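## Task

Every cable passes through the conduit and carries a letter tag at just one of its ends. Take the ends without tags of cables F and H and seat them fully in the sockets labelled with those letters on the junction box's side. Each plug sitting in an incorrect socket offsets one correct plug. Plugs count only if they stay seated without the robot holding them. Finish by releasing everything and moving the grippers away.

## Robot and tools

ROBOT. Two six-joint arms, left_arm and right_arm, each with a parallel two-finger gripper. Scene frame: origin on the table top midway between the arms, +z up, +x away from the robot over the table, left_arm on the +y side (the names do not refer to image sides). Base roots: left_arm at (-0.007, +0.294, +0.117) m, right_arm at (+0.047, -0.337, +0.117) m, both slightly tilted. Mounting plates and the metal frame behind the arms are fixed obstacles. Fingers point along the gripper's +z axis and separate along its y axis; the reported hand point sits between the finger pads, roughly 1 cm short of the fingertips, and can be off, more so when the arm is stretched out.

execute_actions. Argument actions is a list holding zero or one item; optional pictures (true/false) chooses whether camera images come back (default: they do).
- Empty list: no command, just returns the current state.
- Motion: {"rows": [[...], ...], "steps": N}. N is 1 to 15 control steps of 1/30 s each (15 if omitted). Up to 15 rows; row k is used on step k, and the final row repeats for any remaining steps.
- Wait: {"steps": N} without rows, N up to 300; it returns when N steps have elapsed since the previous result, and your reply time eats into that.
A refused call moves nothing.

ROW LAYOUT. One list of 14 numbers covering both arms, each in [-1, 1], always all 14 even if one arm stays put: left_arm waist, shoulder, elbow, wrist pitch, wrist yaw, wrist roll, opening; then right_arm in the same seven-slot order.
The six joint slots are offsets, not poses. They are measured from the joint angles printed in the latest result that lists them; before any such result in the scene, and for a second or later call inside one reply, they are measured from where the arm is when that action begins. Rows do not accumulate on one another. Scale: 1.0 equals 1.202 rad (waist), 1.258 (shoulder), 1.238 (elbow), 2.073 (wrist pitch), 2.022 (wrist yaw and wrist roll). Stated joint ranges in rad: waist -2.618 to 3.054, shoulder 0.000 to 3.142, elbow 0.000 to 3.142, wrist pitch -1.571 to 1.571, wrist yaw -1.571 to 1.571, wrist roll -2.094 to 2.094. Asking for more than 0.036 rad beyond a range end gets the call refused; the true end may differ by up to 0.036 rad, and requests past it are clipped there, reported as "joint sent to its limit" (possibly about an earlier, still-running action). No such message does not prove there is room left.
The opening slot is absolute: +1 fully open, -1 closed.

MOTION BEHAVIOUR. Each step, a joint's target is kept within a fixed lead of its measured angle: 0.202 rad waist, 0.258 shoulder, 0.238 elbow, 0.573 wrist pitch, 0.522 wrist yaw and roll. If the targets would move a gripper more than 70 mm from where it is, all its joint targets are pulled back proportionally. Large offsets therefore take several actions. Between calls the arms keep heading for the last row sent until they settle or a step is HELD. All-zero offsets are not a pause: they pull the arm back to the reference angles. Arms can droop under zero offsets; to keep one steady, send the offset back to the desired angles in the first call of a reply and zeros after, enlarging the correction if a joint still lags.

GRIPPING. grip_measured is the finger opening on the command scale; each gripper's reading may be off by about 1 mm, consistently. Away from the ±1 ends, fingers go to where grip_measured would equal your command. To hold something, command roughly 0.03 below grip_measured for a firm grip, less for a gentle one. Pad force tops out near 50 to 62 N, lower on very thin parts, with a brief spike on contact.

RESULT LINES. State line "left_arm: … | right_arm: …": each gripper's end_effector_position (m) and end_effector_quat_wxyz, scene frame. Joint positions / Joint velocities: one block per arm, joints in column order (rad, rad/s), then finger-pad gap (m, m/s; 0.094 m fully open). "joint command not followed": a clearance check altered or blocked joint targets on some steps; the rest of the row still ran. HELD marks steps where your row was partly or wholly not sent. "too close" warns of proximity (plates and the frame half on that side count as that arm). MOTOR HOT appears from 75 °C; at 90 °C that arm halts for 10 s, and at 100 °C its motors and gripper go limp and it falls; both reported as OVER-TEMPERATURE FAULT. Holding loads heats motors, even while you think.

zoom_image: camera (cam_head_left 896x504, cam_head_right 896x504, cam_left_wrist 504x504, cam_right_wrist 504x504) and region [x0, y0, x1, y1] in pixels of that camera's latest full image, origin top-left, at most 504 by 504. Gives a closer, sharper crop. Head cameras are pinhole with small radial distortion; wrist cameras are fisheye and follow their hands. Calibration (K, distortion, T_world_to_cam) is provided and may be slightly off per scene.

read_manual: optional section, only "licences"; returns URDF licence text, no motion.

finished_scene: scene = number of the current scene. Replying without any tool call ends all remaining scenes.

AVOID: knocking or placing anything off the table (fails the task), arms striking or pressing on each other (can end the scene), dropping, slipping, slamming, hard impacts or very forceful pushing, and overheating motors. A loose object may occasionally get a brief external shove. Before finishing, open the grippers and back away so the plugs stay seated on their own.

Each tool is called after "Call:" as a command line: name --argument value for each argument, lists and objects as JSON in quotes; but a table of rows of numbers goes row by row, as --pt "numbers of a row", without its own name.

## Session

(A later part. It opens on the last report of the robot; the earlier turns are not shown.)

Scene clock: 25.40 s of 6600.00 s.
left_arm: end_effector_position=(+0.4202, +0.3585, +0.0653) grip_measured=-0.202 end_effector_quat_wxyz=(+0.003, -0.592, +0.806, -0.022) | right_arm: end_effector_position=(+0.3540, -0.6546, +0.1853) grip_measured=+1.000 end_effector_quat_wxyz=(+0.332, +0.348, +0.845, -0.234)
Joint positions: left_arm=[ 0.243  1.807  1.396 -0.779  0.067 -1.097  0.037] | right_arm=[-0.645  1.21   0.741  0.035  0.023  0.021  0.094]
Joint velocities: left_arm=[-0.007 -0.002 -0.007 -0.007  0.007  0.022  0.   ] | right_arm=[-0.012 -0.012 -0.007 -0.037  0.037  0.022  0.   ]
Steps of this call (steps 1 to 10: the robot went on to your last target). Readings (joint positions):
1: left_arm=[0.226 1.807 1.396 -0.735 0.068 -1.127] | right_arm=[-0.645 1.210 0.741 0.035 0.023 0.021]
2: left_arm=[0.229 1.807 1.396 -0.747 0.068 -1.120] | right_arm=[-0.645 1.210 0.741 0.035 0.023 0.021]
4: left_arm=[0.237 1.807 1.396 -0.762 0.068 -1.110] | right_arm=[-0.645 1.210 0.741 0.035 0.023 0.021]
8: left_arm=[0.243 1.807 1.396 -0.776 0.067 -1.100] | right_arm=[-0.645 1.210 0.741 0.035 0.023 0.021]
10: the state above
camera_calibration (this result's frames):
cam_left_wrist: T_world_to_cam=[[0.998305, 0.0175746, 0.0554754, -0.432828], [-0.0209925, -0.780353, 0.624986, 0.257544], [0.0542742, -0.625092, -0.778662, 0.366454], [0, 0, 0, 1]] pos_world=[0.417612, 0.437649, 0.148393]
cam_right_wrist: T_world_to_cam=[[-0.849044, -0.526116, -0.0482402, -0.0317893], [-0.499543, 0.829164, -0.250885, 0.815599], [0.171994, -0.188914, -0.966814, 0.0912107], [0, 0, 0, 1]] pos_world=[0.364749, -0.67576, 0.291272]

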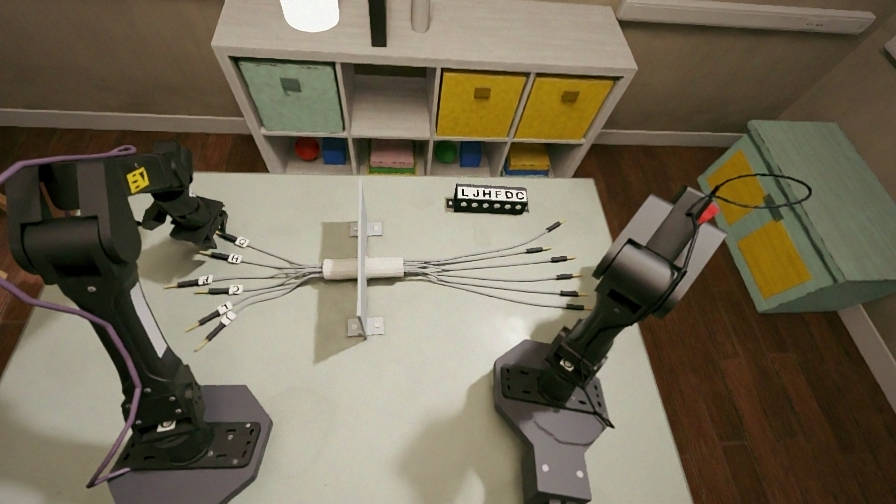

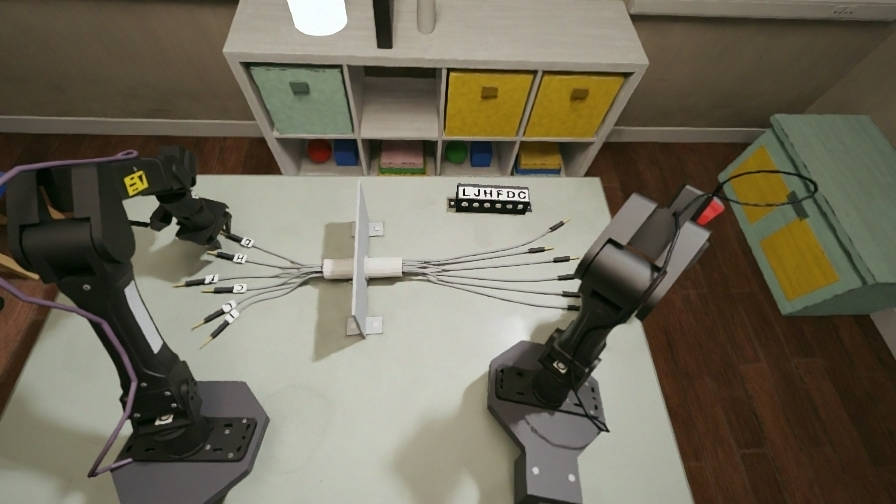

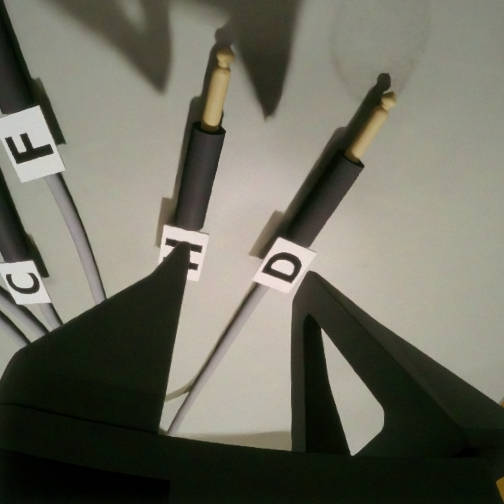

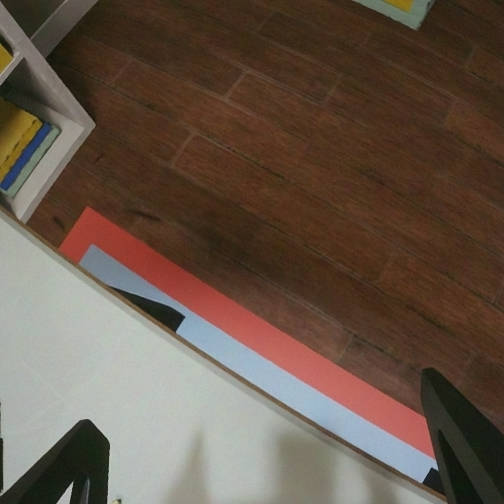

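Call:
execute_actions --actions '[{"rows":[[0.02,0.02,-0.03,0.04,0,0,-0.2,0,0,0,0,0,0,1],[0.02,0.02,-0.03,0.04,0,0,-0.2,0,0,0,0,0,0,1],[0.02,0.04,-0.04,0.06,0,0,-0.2,0,0,0,0,0,0,1],[0.02,0.06,-0.05,0.07,0,0,-0.2,0,0,0,0,0,0,1]]}]'

Scene clock: 28.57 s of 6600.00 s.
left_arm: end_effector_position=(+0.4113, +0.3638, +0.0219) grip_measured=-0.202 end_effector_quat_wxyz=(-0.006, -0.596, +0.803, -0.016) | right_arm: end_effector_position=(+0.3540, -0.6546, +0.1853) grip_measured=+1.000 end_effector_quat_wxyz=(+0.332, +0.348, +0.845, -0.234)
Joint positions: left_arm=[ 0.256  1.892  1.337 -0.658  0.069 -1.092  0.037] | right_arm=[-0.645  1.21   0.741  0.035  0.023  0.021  0.094]
Joint velocities: left_arm=[ 0.012 -0.007 -0.022  0.095 -0.007 -0.051  0.001] | right_arm=[ 0.002 -0.007 -0.007 -0.022 -0.007 -0.051  0.   ]
Steps of this call (steps 1 to 30: the robot went on to your last target; steps 31 to 80: nothing new was sent; steps 81 to 95: all 15 steps of this action). Readings (joint positions):
81: left_arm=[0.244 1.807 1.392 -0.775 0.068 -1.092] | right_arm=[-0.645 1.210 0.741 0.035 0.023 0.021]
82: left_arm=[0.245 1.808 1.386 -0.760 0.068 -1.092] | right_arm=[-0.645 1.210 0.741 0.035 0.023 0.021]
84: left_arm=[0.251 1.821 1.372 -0.725 0.068 -1.092] | right_arm=[-0.645 1.210 0.741 0.035 0.023 0.021]
88: left_arm=[0.256 1.875 1.348 -0.675 0.068 -1.092] | right_arm=[-0.645 1.210 0.741 0.035 0.023 0.021]
95: the state above
camera_calibration (this result's frames):
cam_left_wrist: T_world_to_cam=[[0.999131, 0.0259008, 0.0326601, -0.424502], [-0.000259016, -0.779649, 0.626217, 0.279749], [0.0416829, -0.625681, -0.778964, 0.341858], [0, 0, 0, 1]] pos_world=[0.409956, 0.442995, 0.104976]
cam_right_wrist: T_world_to_cam=[[-0.849044, -0.526116, -0.0482402, -0.0317893], [-0.499543, 0.829164, -0.250885, 0.815599], [0.171994, -0.188914, -0.966814, 0.0912107], [0, 0, 0, 1]] pos_world=[0.364749, -0.67576, 0.291272]

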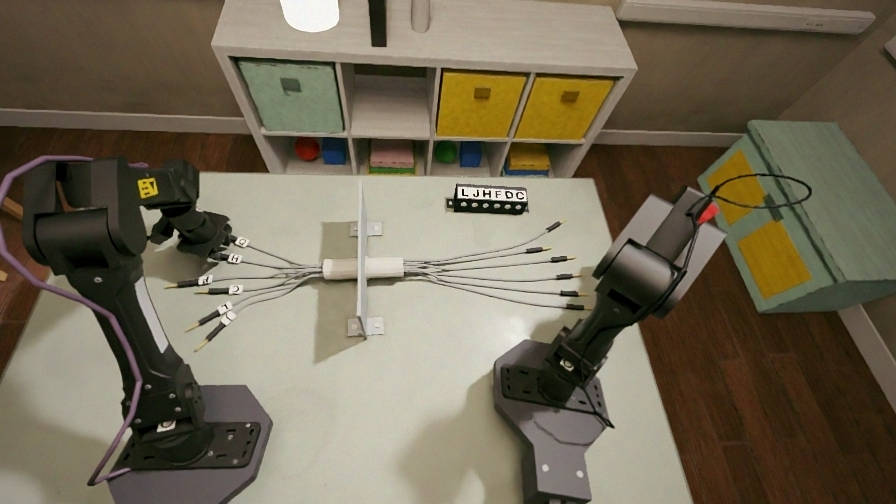

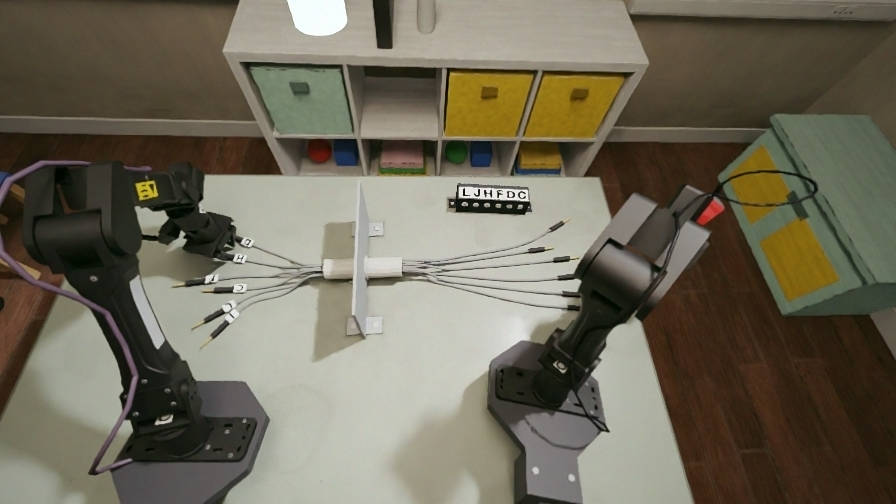

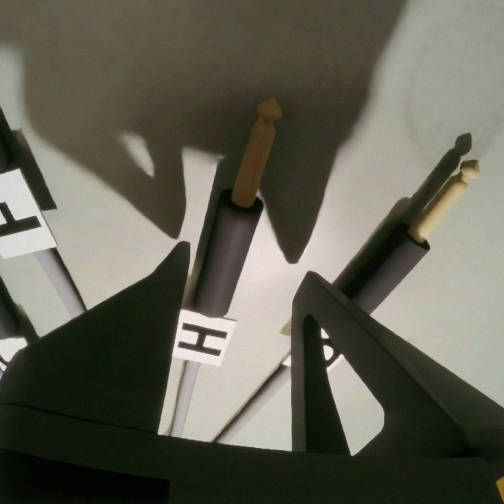

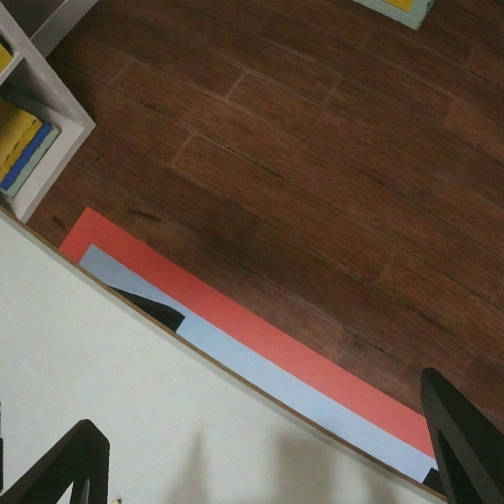

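Call:
execute_actions --actions '[{"rows":[[0,0.012,-0.012,0,0,0,-0.2,0,0,0,0,0,0,1],[0,0.012,-0.012,0,0,0,-0.2,0,0,0,0,0,0,1],[0,0.012,-0.012,0,0,0,-0.2,0,0,0,0,0,0,1],[0,0.012,-0.012,0,0,0,-0.2,0,0,0,0,0,0,1],[0,0.012,-0.012,0,0,0,-0.2,0,0,0,0,0,0,1],[0,0.012,-0.012,0,0,0,-0.5,0,0,0,0,0,0,1],[0,0.012,-0.012,0,0,0,-0.81,0,0,0,0,0,0,1]]}]' --pictures false

Call:
execute_actions --actions '[{"rows":[[0.03,-0.015,0,0,0,0,-0.81,0,0,0,0,0,0,1],[0.06,-0.02,0,0,0,0,-0.81,0,0,0,0,0,0,1],[0.09,-0.02,0,0,0,0,-0.81,0,0,0,0,0,0,1],[0.12,-0.02,0,0,0,0,-0.81,0,0,0,0,0,0,1]]}]'

Call:
zoom_image --camera "cam_head_left" --region '[400,170,620,330]'

Scene clock: 30.73 s of 6600.00 s.
left_arm: end_effector_position=(+0.4128, +0.3636, +0.0219) grip_measured=-0.803 end_effector_quat_wxyz=(-0.004, -0.596, +0.803, -0.018) | right_arm: end_effector_position=(+0.3540, -0.6546, +0.1853) grip_measured=+1.000 end_effector_quat_wxyz=(+0.332, +0.348, +0.845, -0.234)
Joint positions: left_arm=[ 0.256  1.892  1.337 -0.652  0.071 -1.092  0.009] | right_arm=[-0.645  1.21   0.741  0.035  0.023  0.021  0.094]
Joint velocities: left_arm=[ 0.017 -0.007  0.007  0.051  0.022  0.081 -0.001] | right_arm=[ 0.012  0.007 -0.007 -0.007 -0.037  0.007  0.   ]
Steps of this call (steps 1 to 15: the robot went on to your last target; steps 16 to 50: nothing new was sent; steps 51 to 65: all 15 steps of this action). Readings (joint positions):
51: left_arm=[0.256 1.892 1.337 -0.650 0.069 -1.092] | right_arm=[-0.645 1.210 0.741 0.035 0.023 0.021]
52: left_arm=[0.256 1.892 1.337 -0.650 0.069 -1.092] | right_arm=[-0.645 1.210 0.741 0.035 0.023 0.021]
54: left_arm=[0.256 1.892 1.337 -0.650 0.070 -1.092] | right_arm=[-0.645 1.210 0.741 0.035 0.023 0.021]
58: left_arm=[0.256 1.892 1.337 -0.652 0.070 -1.092] | right_arm=[-0.645 1.210 0.741 0.035 0.023 0.021]
65: the state above

Scene clock: 31.23 s of 6600.00 s.
left_arm: end_effector_position=(+0.3986, +0.4267, +0.0267) grip_measured=-0.808 end_effector_quat_wxyz=(-0.012, +0.651, -0.759, -0.001) | right_arm: end_effector_position=(+0.3540, -0.6546, +0.1853) grip_measured=+1.000 end_effector_quat_wxyz=(+0.332, +0.348, +0.845, -0.234)
Joint positions: left_arm=[ 0.409  1.889  1.337 -0.653  0.076 -1.092  0.009] | right_arm=[-0.645  1.21   0.741  0.035  0.023  0.021  0.094]
Joint velocities: left_arm=[-0.027  0.012 -0.007  0.037 -0.007 -0.007 -0.001] | right_arm=[0.002 0.012 0.012 0.007 0.037 0.022 0.   ]
Steps of this call (steps 1 to 15: all 15 steps of this action). Readings (joint positions):
1: left_arm=[0.258 1.891 1.337 -0.652 0.072 -1.092] | right_arm=[-0.645 1.210 0.741 0.035 0.023 0.021]
2: left_arm=[0.265 1.889 1.337 -0.654 0.080 -1.092] | right_arm=[-0.645 1.210 0.741 0.035 0.023 0.021]
4: left_arm=[0.297 1.889 1.337 -0.653 0.089 -1.092] | right_arm=[-0.645 1.210 0.741 0.035 0.023 0.021]
8: left_arm=[0.397 1.889 1.337 -0.653 0.083 -1.092] | right_arm=[-0.645 1.210 0.741 0.035 0.023 0.021]
15: the state above
camera_calibration (this result's frames):
cam_left_wrist: T_world_to_cam=[[0.985319, 0.1653, 0.042693, -0.467871], [0.108904, -0.801144, 0.588479, 0.292427], [0.131479, -0.57519, -0.807384, 0.328865], [0, 0, 0, 1]] pos_world=[0.385917, 0.500775, 0.113408]
cam_right_wrist: T_world_to_cam=[[-0.849044, -0.526116, -0.0482402, -0.0317893], [-0.499543, 0.829164, -0.250885, 0.815599], [0.171994, -0.188914, -0.966814, 0.0912107], [0, 0, 0, 1]] pos_world=[0.364749, -0.67576, 0.291272]

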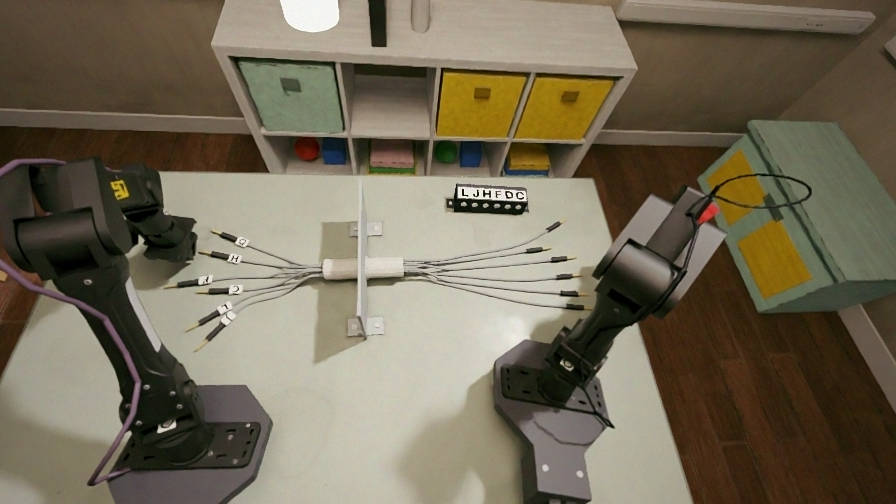

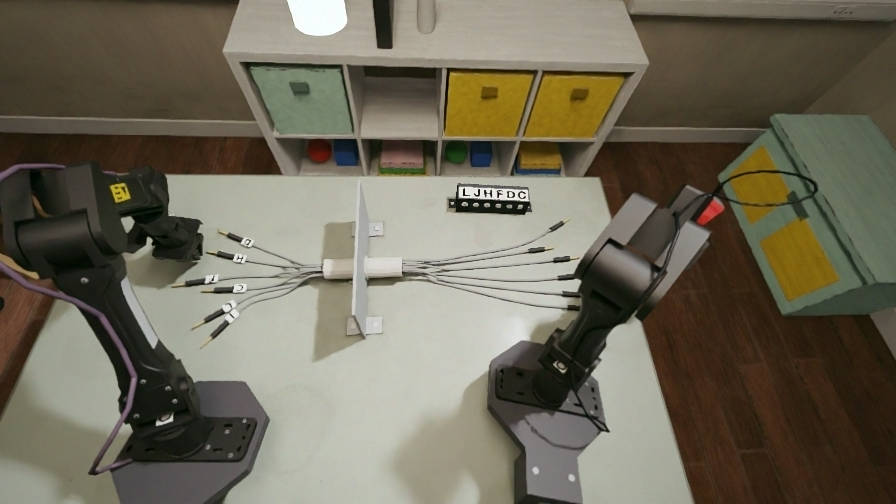

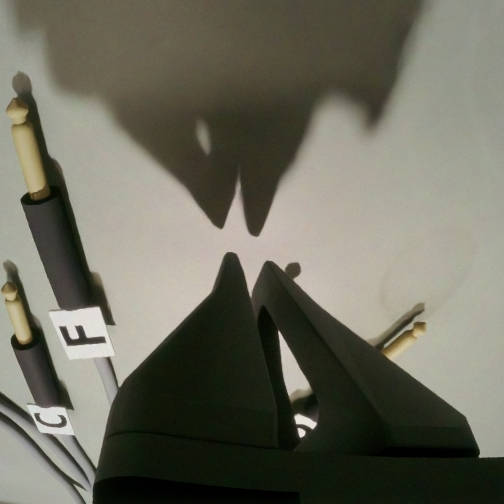

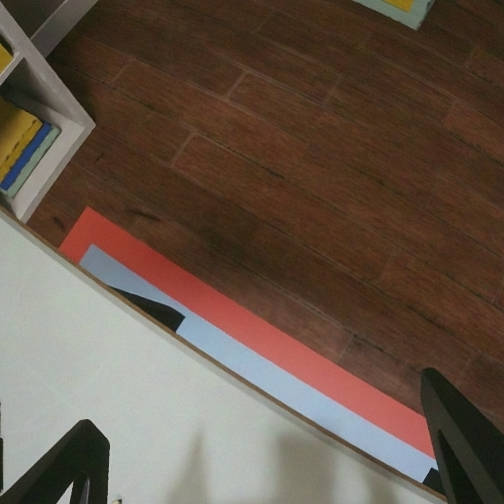

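Region (400, 170, 620, 330) of cam_head_left's 896x504 image, scaled by 2.291, with more detail than that image has; it fills the top 367 rows of this view, and the rest is white.

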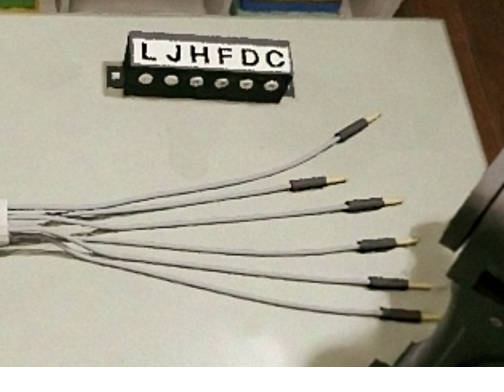

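Call:
execute_actions --actions '[{"rows":[[-0.05,-0.01,0,0,0,0,-0.2,0,0,0,0,0,0,1],[-0.1,-0.01,0,0,0,0,-0.2,0,0,0,0,0,0,1],[-0.14,-0.01,0,0,0,0,-0.2,0,0,0,0,0,0,1],[-0.14,-0.01,0,0,0,0,-0.2,0,0,0,0,0,0,1],[-0.14,-0.01,0,0,0,0,-0.2,0,0,0,0,0,0,1],[-0.14,-0.01,0,0,0,0,-0.2,0,0,0,0,0,0,1],[-0.14,-0.01,0,0,0,0,-0.2,0,0,0,0,0,0,1],[-0.14,-0.01,0,0,0,0,-0.2,0,0,0,0,0,0,1],[-0.14,0.03,-0.02,0,0,0,-0.2,0,0,0,0,0,0,1]]}]'

Scene clock: 34.93 s of 6600.00 s.
left_arm: end_effector_position=(+0.4075, +0.3484, +0.0129) grip_measured=-0.202 end_effector_quat_wxyz=(-0.023, -0.586, +0.810, -0.024) | right_arm: end_effector_position=(+0.3540, -0.6546, +0.1853) grip_measured=+1.000 end_effector_quat_wxyz=(+0.332, +0.348, +0.845, -0.234)
Joint positions: left_arm=[ 0.23   1.913  1.328 -0.652  0.088 -1.092  0.037] | right_arm=[-0.645  1.21   0.741  0.035  0.023  0.021  0.094]
Joint velocities: left_arm=[ 0.032 -0.002 -0.012  0.051 -0.037 -0.051  0.   ] | right_arm=[-0.012 -0.012 -0.002  0.037 -0.037  0.051  0.   ]
Steps of this call (steps 1 to 15: the robot went on to your last target; steps 16 to 90: nothing new was sent; then 0.20 s passed at rest; steps 91 to 105: all 15 steps of this action). Readings (joint positions):
91: left_arm=[0.404 1.889 1.337 -0.653 0.075 -1.092] | right_arm=[-0.645 1.210 0.741 0.035 0.023 0.021]
92: left_arm=[0.393 1.889 1.337 -0.653 0.072 -1.092] | right_arm=[-0.645 1.210 0.741 0.035 0.023 0.021]
94: left_arm=[0.336 1.889 1.337 -0.653 0.067 -1.092] | right_arm=[-0.645 1.210 0.741 0.035 0.023 0.021]
98: left_arm=[0.223 1.889 1.337 -0.653 0.083 -1.092] | right_arm=[-0.645 1.210 0.741 0.035 0.023 0.021]
105: the state above
camera_calibration (this result's frames):
cam_left_wrist: T_world_to_cam=[[0.999895, 0.0028343, 0.0142178, -0.412029], [-0.00710567, -0.75902, 0.651028, 0.268723], [0.0126368, -0.651061, -0.75892, 0.345784], [0, 0, 0, 1]] pos_world=[0.409526, 0.430261, 0.0933348]
cam_right_wrist: T_world_to_cam=[[-0.849044, -0.526116, -0.0482402, -0.0317893], [-0.499543, 0.829164, -0.250885, 0.815599], [0.171994, -0.188914, -0.966814, 0.0912107], [0, 0, 0, 1]] pos_world=[0.364749, -0.67576, 0.291272]

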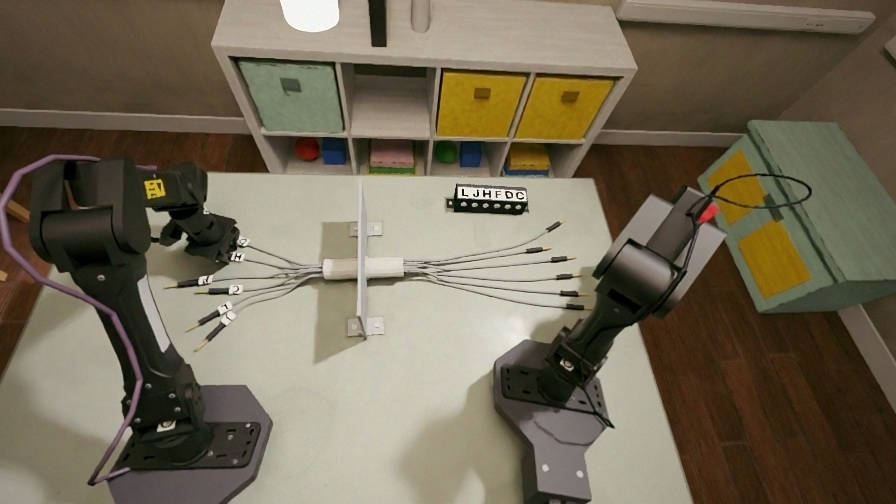

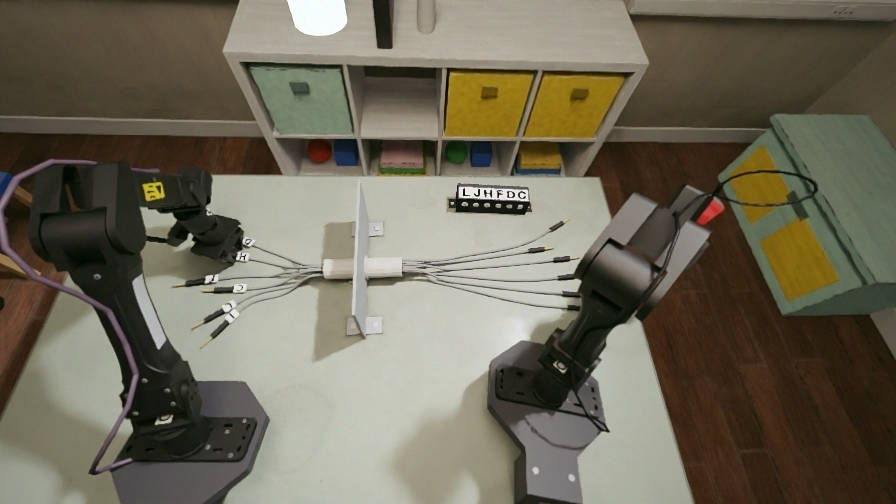

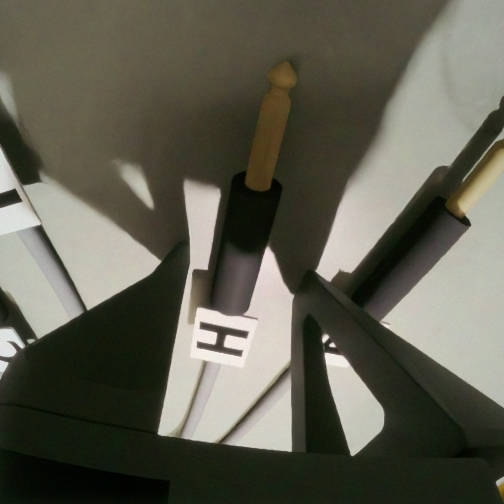

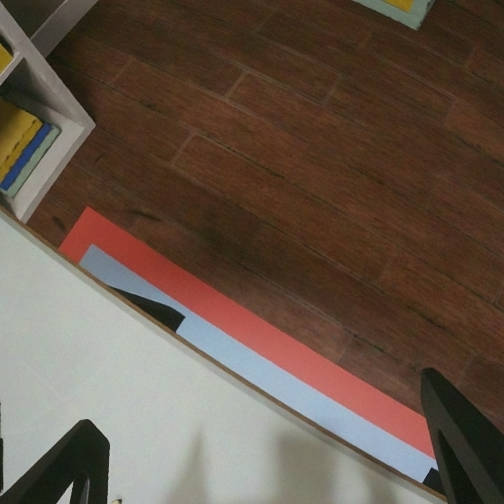

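Call:
execute_actions --actions '[{"rows":[[0,0,0,0,0,0,-0.5,0,0,0,0,0,0,1],[0,0,0,0,0,0,-0.81,0,0,0,0,0,0,1]],"steps":10}]' --pictures false

Call:
execute_actions --actions '[{"rows":[[0.03,-0.015,0,0,0,0,-0.81,0,0,0,0,0,0,1],[0.06,-0.02,0,0,0,0,-0.81,0,0,0,0,0,0,1],[0.09,-0.02,0,0,0,0,-0.81,0,0,0,0,0,0,1],[0.12,-0.02,0,0,0,0,-0.81,0,0,0,0,0,0,1]]}]'

Call:
zoom_image --camera "cam_head_left" --region '[400,170,620,330]'

Scene clock: 35.93 s of 6600.00 s.
left_arm: end_effector_position=(+0.4060, +0.3485, +0.0129) grip_measured=-0.767 end_effector_quat_wxyz=(-0.025, -0.586, +0.809, -0.022) | right_arm: end_effector_position=(+0.3540, -0.6546, +0.1853) grip_measured=+1.000 end_effector_quat_wxyz=(+0.332, +0.348, +0.845, -0.234)
Joint positions: left_arm=[ 0.23   1.913  1.328 -0.657  0.087 -1.092  0.011] | right_arm=[-0.645  1.21   0.741  0.035  0.023  0.021  0.094]
Joint velocities: left_arm=[ 0.002 -0.002  0.007 -0.051  0.051  0.007 -0.001] | right_arm=[ 0.007  0.002 -0.007 -0.066 -0.007  0.007  0.   ]
Steps of this call (steps 1 to 15: the robot went on to your last target; steps 16 to 20: nothing new was sent; steps 21 to 30: all 10 steps of this action). Readings (joint positions):
21: left_arm=[0.230 1.913 1.328 -0.652 0.088 -1.092] | right_arm=[-0.645 1.210 0.741 0.035 0.023 0.021]
22: left_arm=[0.230 1.913 1.328 -0.655 0.088 -1.092] | right_arm=[-0.645 1.210 0.741 0.035 0.023 0.021]
24: left_arm=[0.230 1.913 1.328 -0.657 0.087 -1.092] | right_arm=[-0.645 1.210 0.741 0.035 0.023 0.021]
28: left_arm=[0.230 1.913 1.328 -0.657 0.087 -1.092] | right_arm=[-0.645 1.210 0.741 0.035 0.023 0.021]
30: the state above

Scene clock: 36.43 s of 6600.00 s.
left_arm: end_effector_position=(+0.3937, +0.4104, +0.0155) grip_measured=-0.767 end_effector_quat_wxyz=(-0.012, -0.643, +0.766, -0.005) | right_arm: end_effector_position=(+0.3540, -0.6546, +0.1853) grip_measured=+1.000 end_effector_quat_wxyz=(+0.332, +0.348, +0.845, -0.234)
Joint positions: left_arm=[ 0.382  1.913  1.328 -0.657  0.096 -1.092  0.011] | right_arm=[-0.645  1.21   0.741  0.035  0.023  0.021  0.094]
Joint velocities: left_arm=[-0.007 -0.002 -0.002 -0.037 -0.007 -0.007  0.001] | right_arm=[-0.007 -0.022  0.002  0.037 -0.051 -0.007  0.   ]
Steps of this call (steps 1 to 15: all 15 steps of this action). Readings (joint positions):
1: left_arm=[0.232 1.913 1.328 -0.657 0.089 -1.092] | right_arm=[-0.645 1.210 0.741 0.035 0.023 0.021]
2: left_arm=[0.238 1.913 1.328 -0.657 0.094 -1.092] | right_arm=[-0.645 1.210 0.741 0.035 0.023 0.021]
4: left_arm=[0.272 1.913 1.328 -0.657 0.104 -1.092] | right_arm=[-0.645 1.210 0.741 0.035 0.023 0.021]
8: left_arm=[0.370 1.913 1.328 -0.657 0.102 -1.092] | right_arm=[-0.645 1.210 0.741 0.035 0.023 0.021]
15: the state above
camera_calibration (this result's frames):
cam_left_wrist: T_world_to_cam=[[0.9894, 0.144942, 0.00885475, -0.452558], [0.108709, -0.779733, 0.616603, 0.277373], [0.0962762, -0.609105, -0.787225, 0.338587], [0, 0, 0, 1]] pos_world=[0.38501, 0.488107, 0.0995224]
cam_right_wrist: T_world_to_cam=[[-0.849044, -0.526116, -0.0482402, -0.0317893], [-0.499543, 0.829164, -0.250885, 0.815599], [0.171994, -0.188914, -0.966814, 0.0912107], [0, 0, 0, 1]] pos_world=[0.364749, -0.67576, 0.291272]

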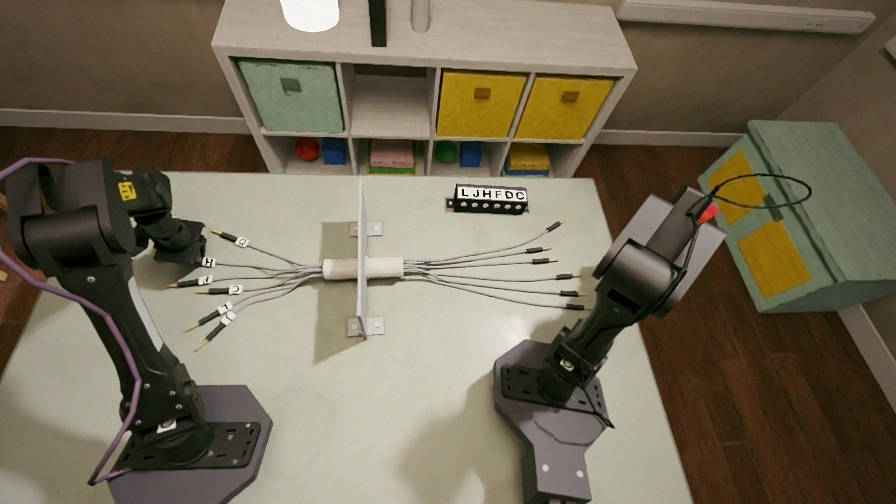

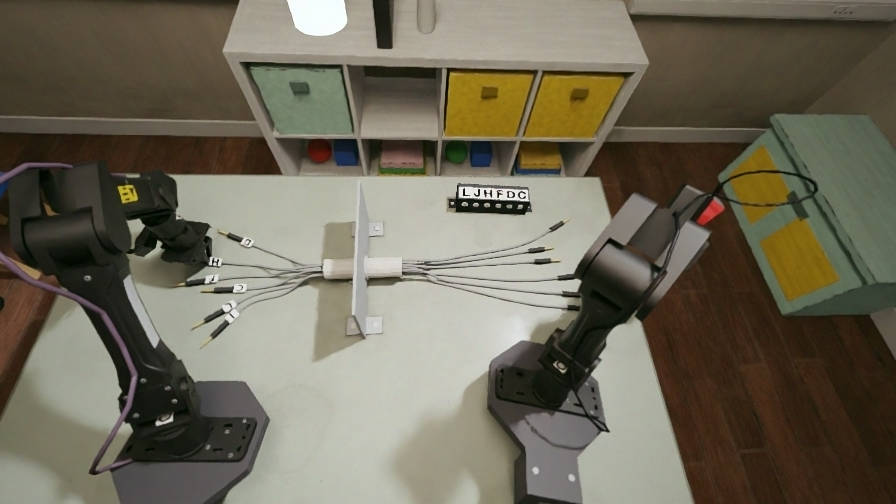

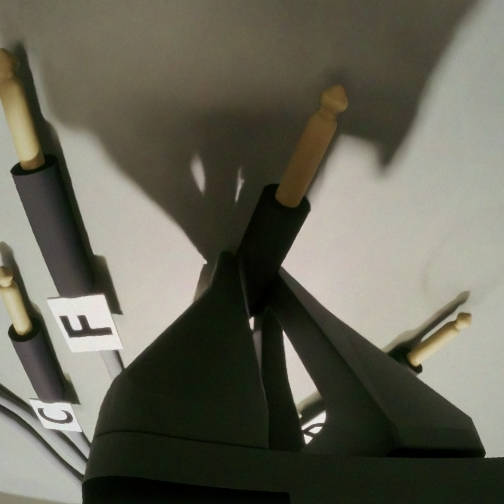

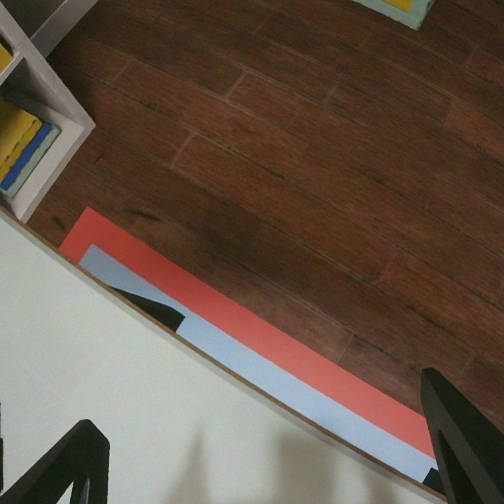

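Region (400, 170, 620, 330) of cam_head_left's 896x504 image, scaled by 2.291, with more detail than that image has; it fills the top 367 rows of this view, and the rest is white.

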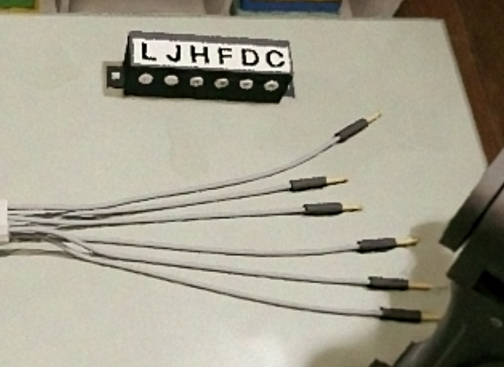

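Call:
execute_actions --actions '[{"rows":[[0,0,0,0,0,0,-0.2,0.1,0.05,0.1,-0.15,0,0.2,-0.2],[0,0,0,0,0,0,-0.2,0.2,0.1,0.2,-0.25,0,0.4,-0.2],[0,0,0,0,0,0,-0.2,0.3,0.15,0.25,-0.33,0,0.5,-0.2],[0,0,0,0,0,0,-0.2,0.4,0.2,0.3,-0.386,0.011,0.593,-0.2],[0,-0.1,0,0,0,0,-0.2,0.5,0.27,0.356,-0.386,0.011,0.593,-0.2],[0.1,-0.2,0,0,0,0,-0.2,0.55,0.33,0.356,-0.386,0.011,0.593,-0.2],[0.2,-0.3,0,0,0,0,-0.2,0.55,0.33,0.356,-0.386,0.011,0.593,-0.2],[0.3,-0.4,-0.1,0,0,0,-0.2,0.55,0.33,0.356,-0.386,0.011,0.593,-0.2]]}]' --pictures false

Call:
execute_actions --actions '[{"steps":20}]'

Scene clock: 42.03 s of 6600.00 s.
left_arm: end_effector_position=(+0.3671, +0.5263, +0.1669) grip_measured=-0.202 end_effector_quat_wxyz=(-0.184, +0.725, -0.664, +0.005) | right_arm: end_effector_position=(+0.4250, -0.4044, +0.0698) grip_measured=-0.197 end_effector_quat_wxyz=(+0.006, +0.589, +0.808, +0.027)
Joint positions: left_arm=[ 0.714  1.481  1.227 -0.646  0.107 -1.092  0.037] | right_arm=[ 0.039  1.645  1.149 -0.691  0.024  1.082  0.038]
Joint velocities: left_arm=[ 0.994 -1.282 -0.076 -0.066 -0.154 -0.051  0.001] | right_arm=[ 0.134  0.002 -0.002 -0.491 -0.051  0.842 -0.001]
Steps of this call (steps 1 to 15: the robot went on to your last target; steps 16 to 90: nothing new was sent; then 2.10 s passed at rest; steps 91 to 105: all 15 steps of this action). Readings (joint positions):
91: left_arm=[0.382 1.913 1.328 -0.657 0.096 -1.092] | right_arm=[-0.632 1.216 0.757 -0.005 0.031 0.075]
92: left_arm=[0.382 1.913 1.328 -0.657 0.097 -1.092] | right_arm=[-0.595 1.237 0.805 -0.098 0.041 0.169]
94: left_arm=[0.382 1.913 1.328 -0.657 0.097 -1.092] | right_arm=[-0.475 1.332 0.953 -0.295 0.043 0.358]
98: left_arm=[0.424 1.822 1.306 -0.655 0.112 -1.092] | right_arm=[-0.251 1.539 1.141 -0.472 0.041 0.668]
105: the state above

Scene clock: 42.70 s of 6600.00 s.
left_arm: end_effector_position=(+0.3605, +0.5351, +0.1934) grip_measured=-0.202 end_effector_quat_wxyz=(-0.219, +0.727, -0.651, +0.000) | right_arm: end_effector_position=(+0.4100, -0.4079, +0.0694) grip_measured=-0.197 end_effector_quat_wxyz=(-0.018, +0.642, +0.766, +0.007)
Joint positions: left_arm=[ 0.75   1.406  1.212 -0.643  0.099 -1.092  0.037] | right_arm=[ 0.027  1.645  1.149 -0.748  0.034  1.209  0.038]
Joint velocities: left_arm=[-0.007 -0.002 -0.007 -0.007 -0.081  0.007 -0.001] | right_arm=[ 0.002 -0.002 -0.007  0.066  0.051 -0.051 -0.001]
Steps of this call (steps 1 to 20: the robot went on to your last target). Readings (joint positions):
1: left_arm=[0.741 1.443 1.227 -0.646 0.101 -1.092] | right_arm=[0.039 1.645 1.149 -0.704 0.024 1.108]
2: left_arm=[0.755 1.415 1.227 -0.643 0.096 -1.092] | right_arm=[0.036 1.645 1.149 -0.713 0.026 1.128]
4: left_arm=[0.755 1.391 1.227 -0.642 0.095 -1.092] | right_arm=[0.029 1.645 1.149 -0.729 0.030 1.158]
8: left_arm=[0.750 1.400 1.217 -0.642 0.099 -1.092] | right_arm=[0.027 1.645 1.149 -0.741 0.033 1.189]
20: the state above
camera_calibration (this result's frames):
cam_left_wrist: T_world_to_cam=[[0.843069, 0.343776, 0.413585, -0.571314], [0.170581, -0.900246, 0.400574, 0.352507], [0.510036, -0.267162, -0.817611, 0.231528], [0, 0, 0, 1]] pos_world=[0.303439, 0.575602, 0.284381]
cam_right_wrist: T_world_to_cam=[[-0.995763, 0.0919232, -0.00262521, 0.449054], [0.0736118, 0.813864, 0.576374, 0.31136], [0.0551187, 0.573739, -0.817182, 0.364733], [0, 0, 0, 1]] pos_world=[0.404128, -0.503944, 0.119772]

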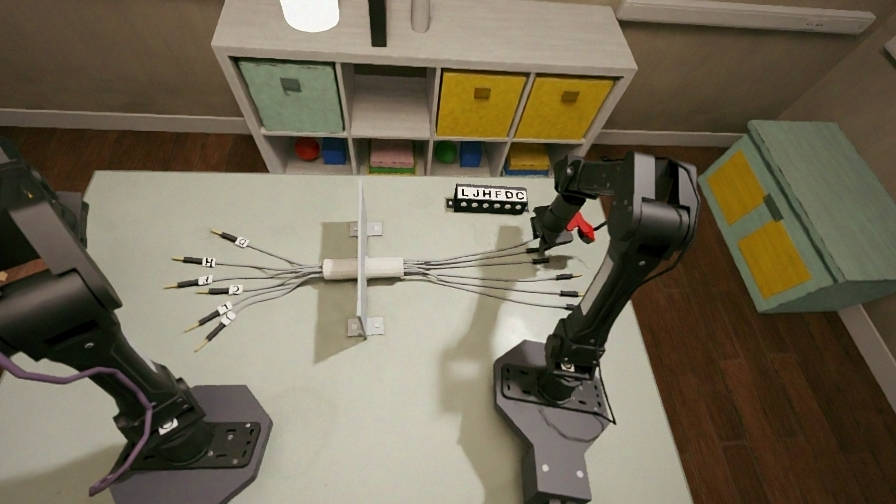

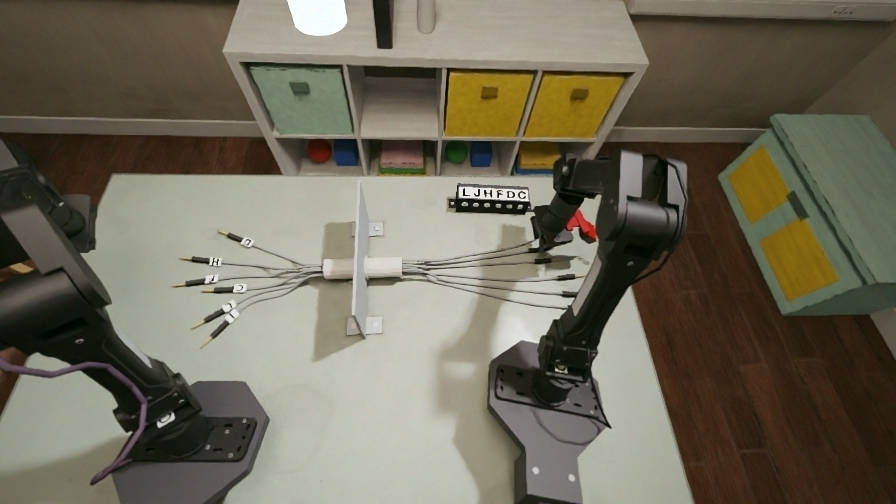

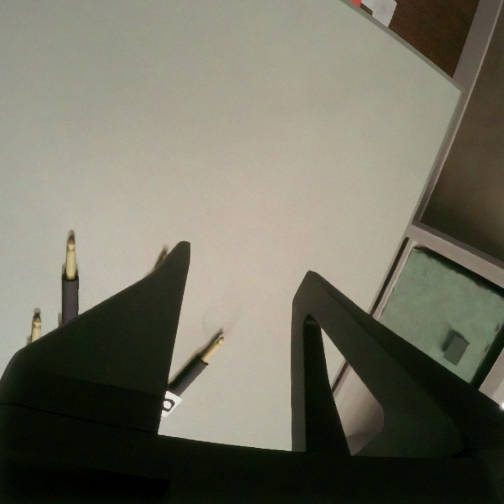

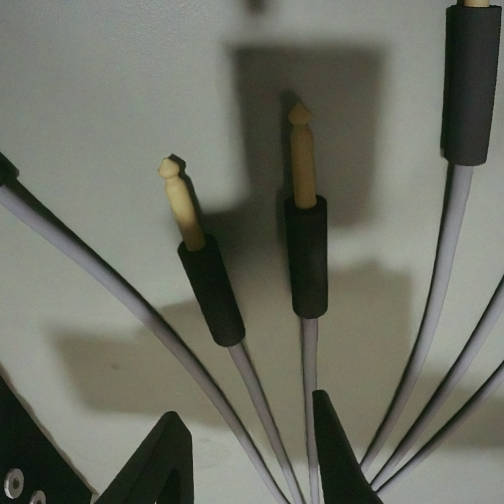

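Call:
execute_actions --actions '[{"rows":[[0,0,0,0,0,0,-0.2,0.022,0.03,-0.01,0.06,0,0,-0.25],[0,0,0,0,0,0,-0.2,0.022,0.05,-0.02,0.08,0,0,-0.25],[0,0,0,0,0,0,-0.2,0.022,0.08,-0.025,0.1,0,0,-0.25],[0,0,0,0,0,0,-0.2,0.022,0.11,-0.025,0.112,0,0,-0.25]]}]'

Scene clock: 46.07 s of 6600.00 s.
left_arm: end_effector_position=(+0.3608, +0.5347, +0.1934) grip_measured=-0.202 end_effector_quat_wxyz=(-0.219, +0.727, -0.651, +0.001) | right_arm: end_effector_position=(+0.4362, -0.4044, +0.0255) grip_measured=-0.247 end_effector_quat_wxyz=(+0.011, +0.639, +0.768, +0.026)
Joint positions: left_arm=[ 0.75   1.406  1.212 -0.643  0.102 -1.092  0.037] | right_arm=[ 0.04   1.777  1.138 -0.538  0.034  1.211  0.035]
Joint velocities: left_arm=[ 0.007 -0.007 -0.017  0.022 -0.037  0.066  0.   ] | right_arm=[ 0.012  0.002 -0.012  0.007 -0.037 -0.037 -0.   ]
Steps of this call (steps 1 to 15: the robot went on to your last target; steps 16 to 86: nothing new was sent; steps 87 to 101: all 15 steps of this action). Readings (joint positions):
87: left_arm=[0.750 1.406 1.212 -0.643 0.099 -1.092] | right_arm=[0.028 1.647 1.149 -0.740 0.034 1.210]
88: left_arm=[0.750 1.406 1.212 -0.643 0.100 -1.092] | right_arm=[0.030 1.654 1.149 -0.718 0.034 1.210]
90: left_arm=[0.750 1.406 1.212 -0.643 0.100 -1.092] | right_arm=[0.036 1.690 1.149 -0.652 0.034 1.210]
94: left_arm=[0.750 1.406 1.212 -0.643 0.101 -1.092] | right_arm=[0.040 1.781 1.138 -0.567 0.035 1.211]
101: the state above
camera_calibration (this result's frames):
cam_left_wrist: T_world_to_cam=[[0.842911, 0.343694, 0.413975, -0.571364], [0.169064, -0.899609, 0.402643, 0.351938], [0.510801, -0.269404, -0.816397, 0.231933], [0, 0, 0, 1]] pos_world=[0.303637, 0.575465, 0.284174]
cam_right_wrist: T_world_to_cam=[[-0.993813, 0.0851946, -0.0712538, 0.472867], [0.0290529, 0.818633, 0.573582, 0.353284], [0.107197, 0.567963, -0.816043, 0.300378], [0, 0, 0, 1]] pos_world=[0.427478, -0.500099, 0.0761783]

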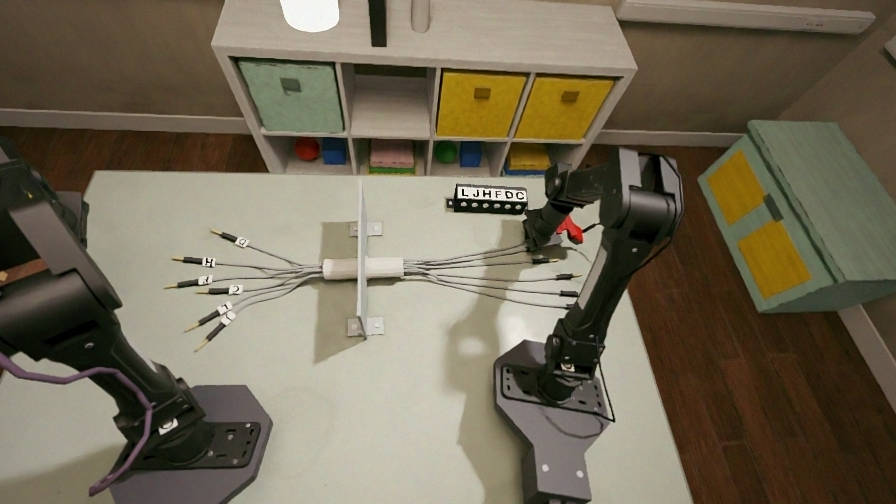

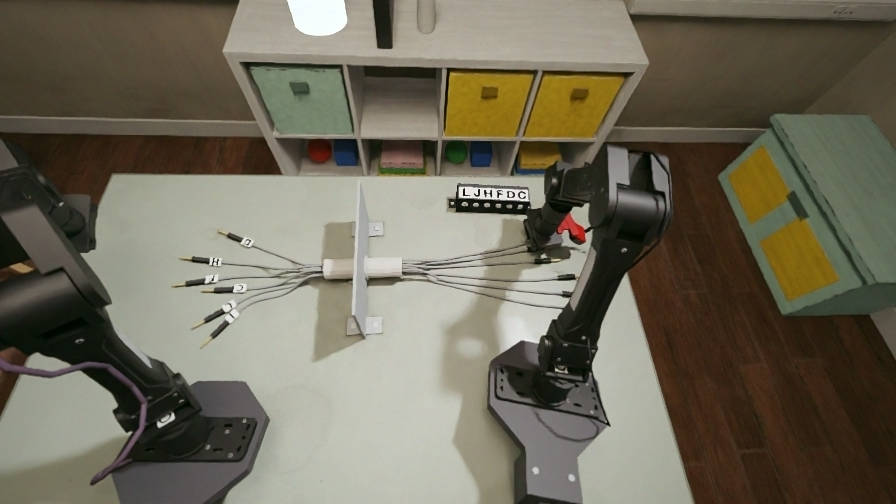

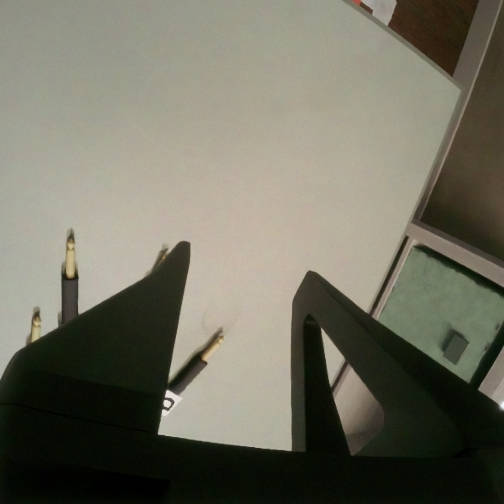

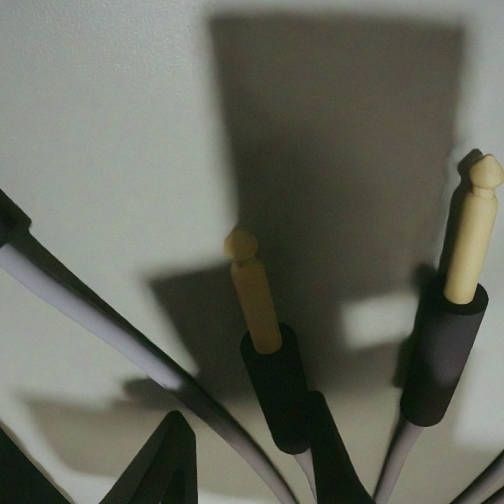

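Call:
execute_actions --actions '[{"rows":[[0,0,0,0,0,0,-0.2,0,-0.01,0,-0.028,0,0,-0.25]],"steps":8}]'

Scene clock: 47.47 s of 6600.00 s.
left_arm: end_effector_position=(+0.3610, +0.5344, +0.1933) grip_measured=-0.202 end_effector_quat_wxyz=(-0.218, +0.727, -0.651, +0.002) | right_arm: end_effector_position=(+0.4279, -0.4029, +0.0253) grip_measured=-0.247 end_effector_quat_wxyz=(-0.004, +0.639, +0.769, +0.018)
Joint positions: left_arm=[ 0.75   1.406  1.212 -0.643  0.104 -1.092  0.037] | right_arm=[ 0.04   1.777  1.138 -0.572  0.034  1.211  0.035]
Joint velocities: left_arm=[-0.007 -0.002 -0.007  0.022  0.081 -0.022  0.001] | right_arm=[-0.002 -0.007 -0.002 -0.022 -0.037 -0.037 -0.001]
Steps of this call (steps 1 to 15: the robot went on to your last target; steps 16 to 34: nothing new was sent; steps 35 to 42: all 8 steps of this action). Readings (joint positions):
35: left_arm=[0.750 1.406 1.212 -0.643 0.102 -1.092] | right_arm=[0.040 1.777 1.138 -0.537 0.034 1.211]
36: left_arm=[0.750 1.406 1.212 -0.643 0.102 -1.092] | right_arm=[0.040 1.777 1.138 -0.544 0.034 1.211]
38: left_arm=[0.750 1.406 1.212 -0.643 0.103 -1.092] | right_arm=[0.040 1.777 1.138 -0.558 0.034 1.211]
42: the state above
camera_calibration (this result's frames):
cam_left_wrist: T_world_to_cam=[[0.842775, 0.343625, 0.414309, -0.571407], [0.167763, -0.899058, 0.404414, 0.35145], [0.511455, -0.271325, -0.815351, 0.232278], [0, 0, 0, 1]] pos_world=[0.303808, 0.575346, 0.283996]
cam_right_wrist: T_world_to_cam=[[-0.995824, 0.0832047, -0.0375721, 0.463679], [0.0463483, 0.815329, 0.57714, 0.34362], [0.0786544, 0.572988, -0.81578, 0.31447], [0, 0, 0, 1]] pos_world=[0.421082, -0.498932, 0.0756433]

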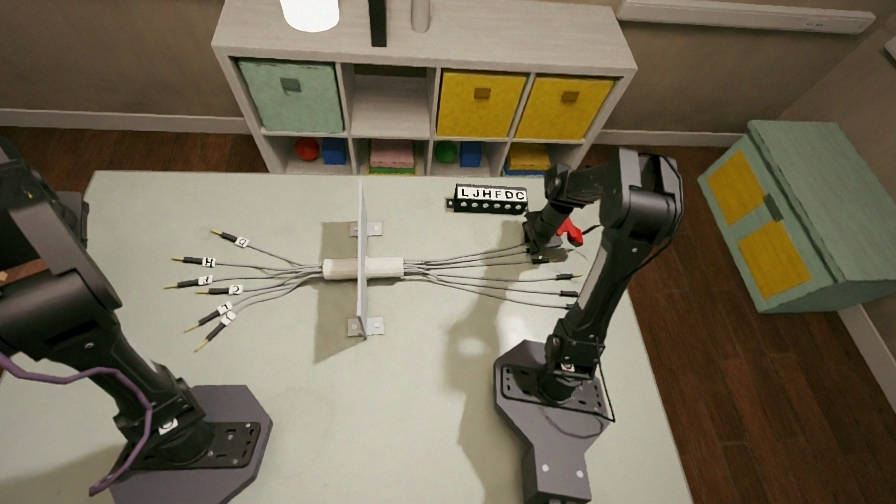

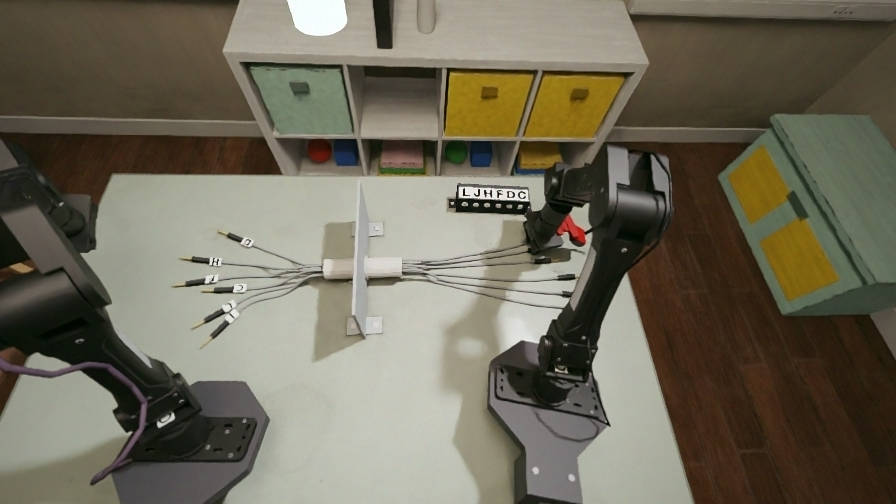

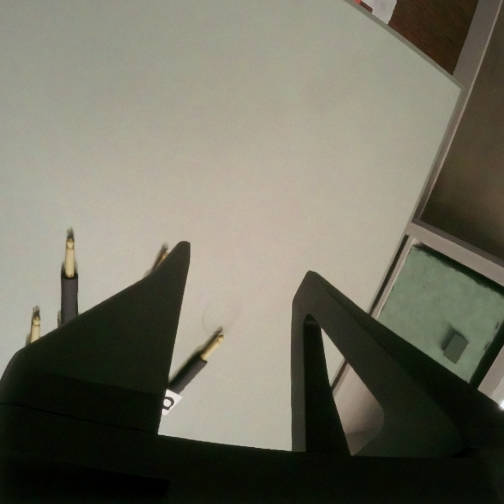

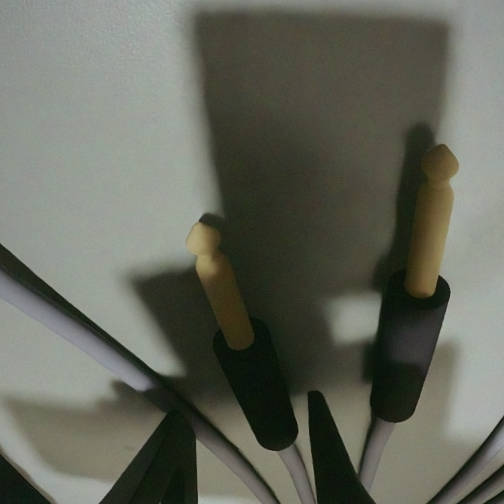

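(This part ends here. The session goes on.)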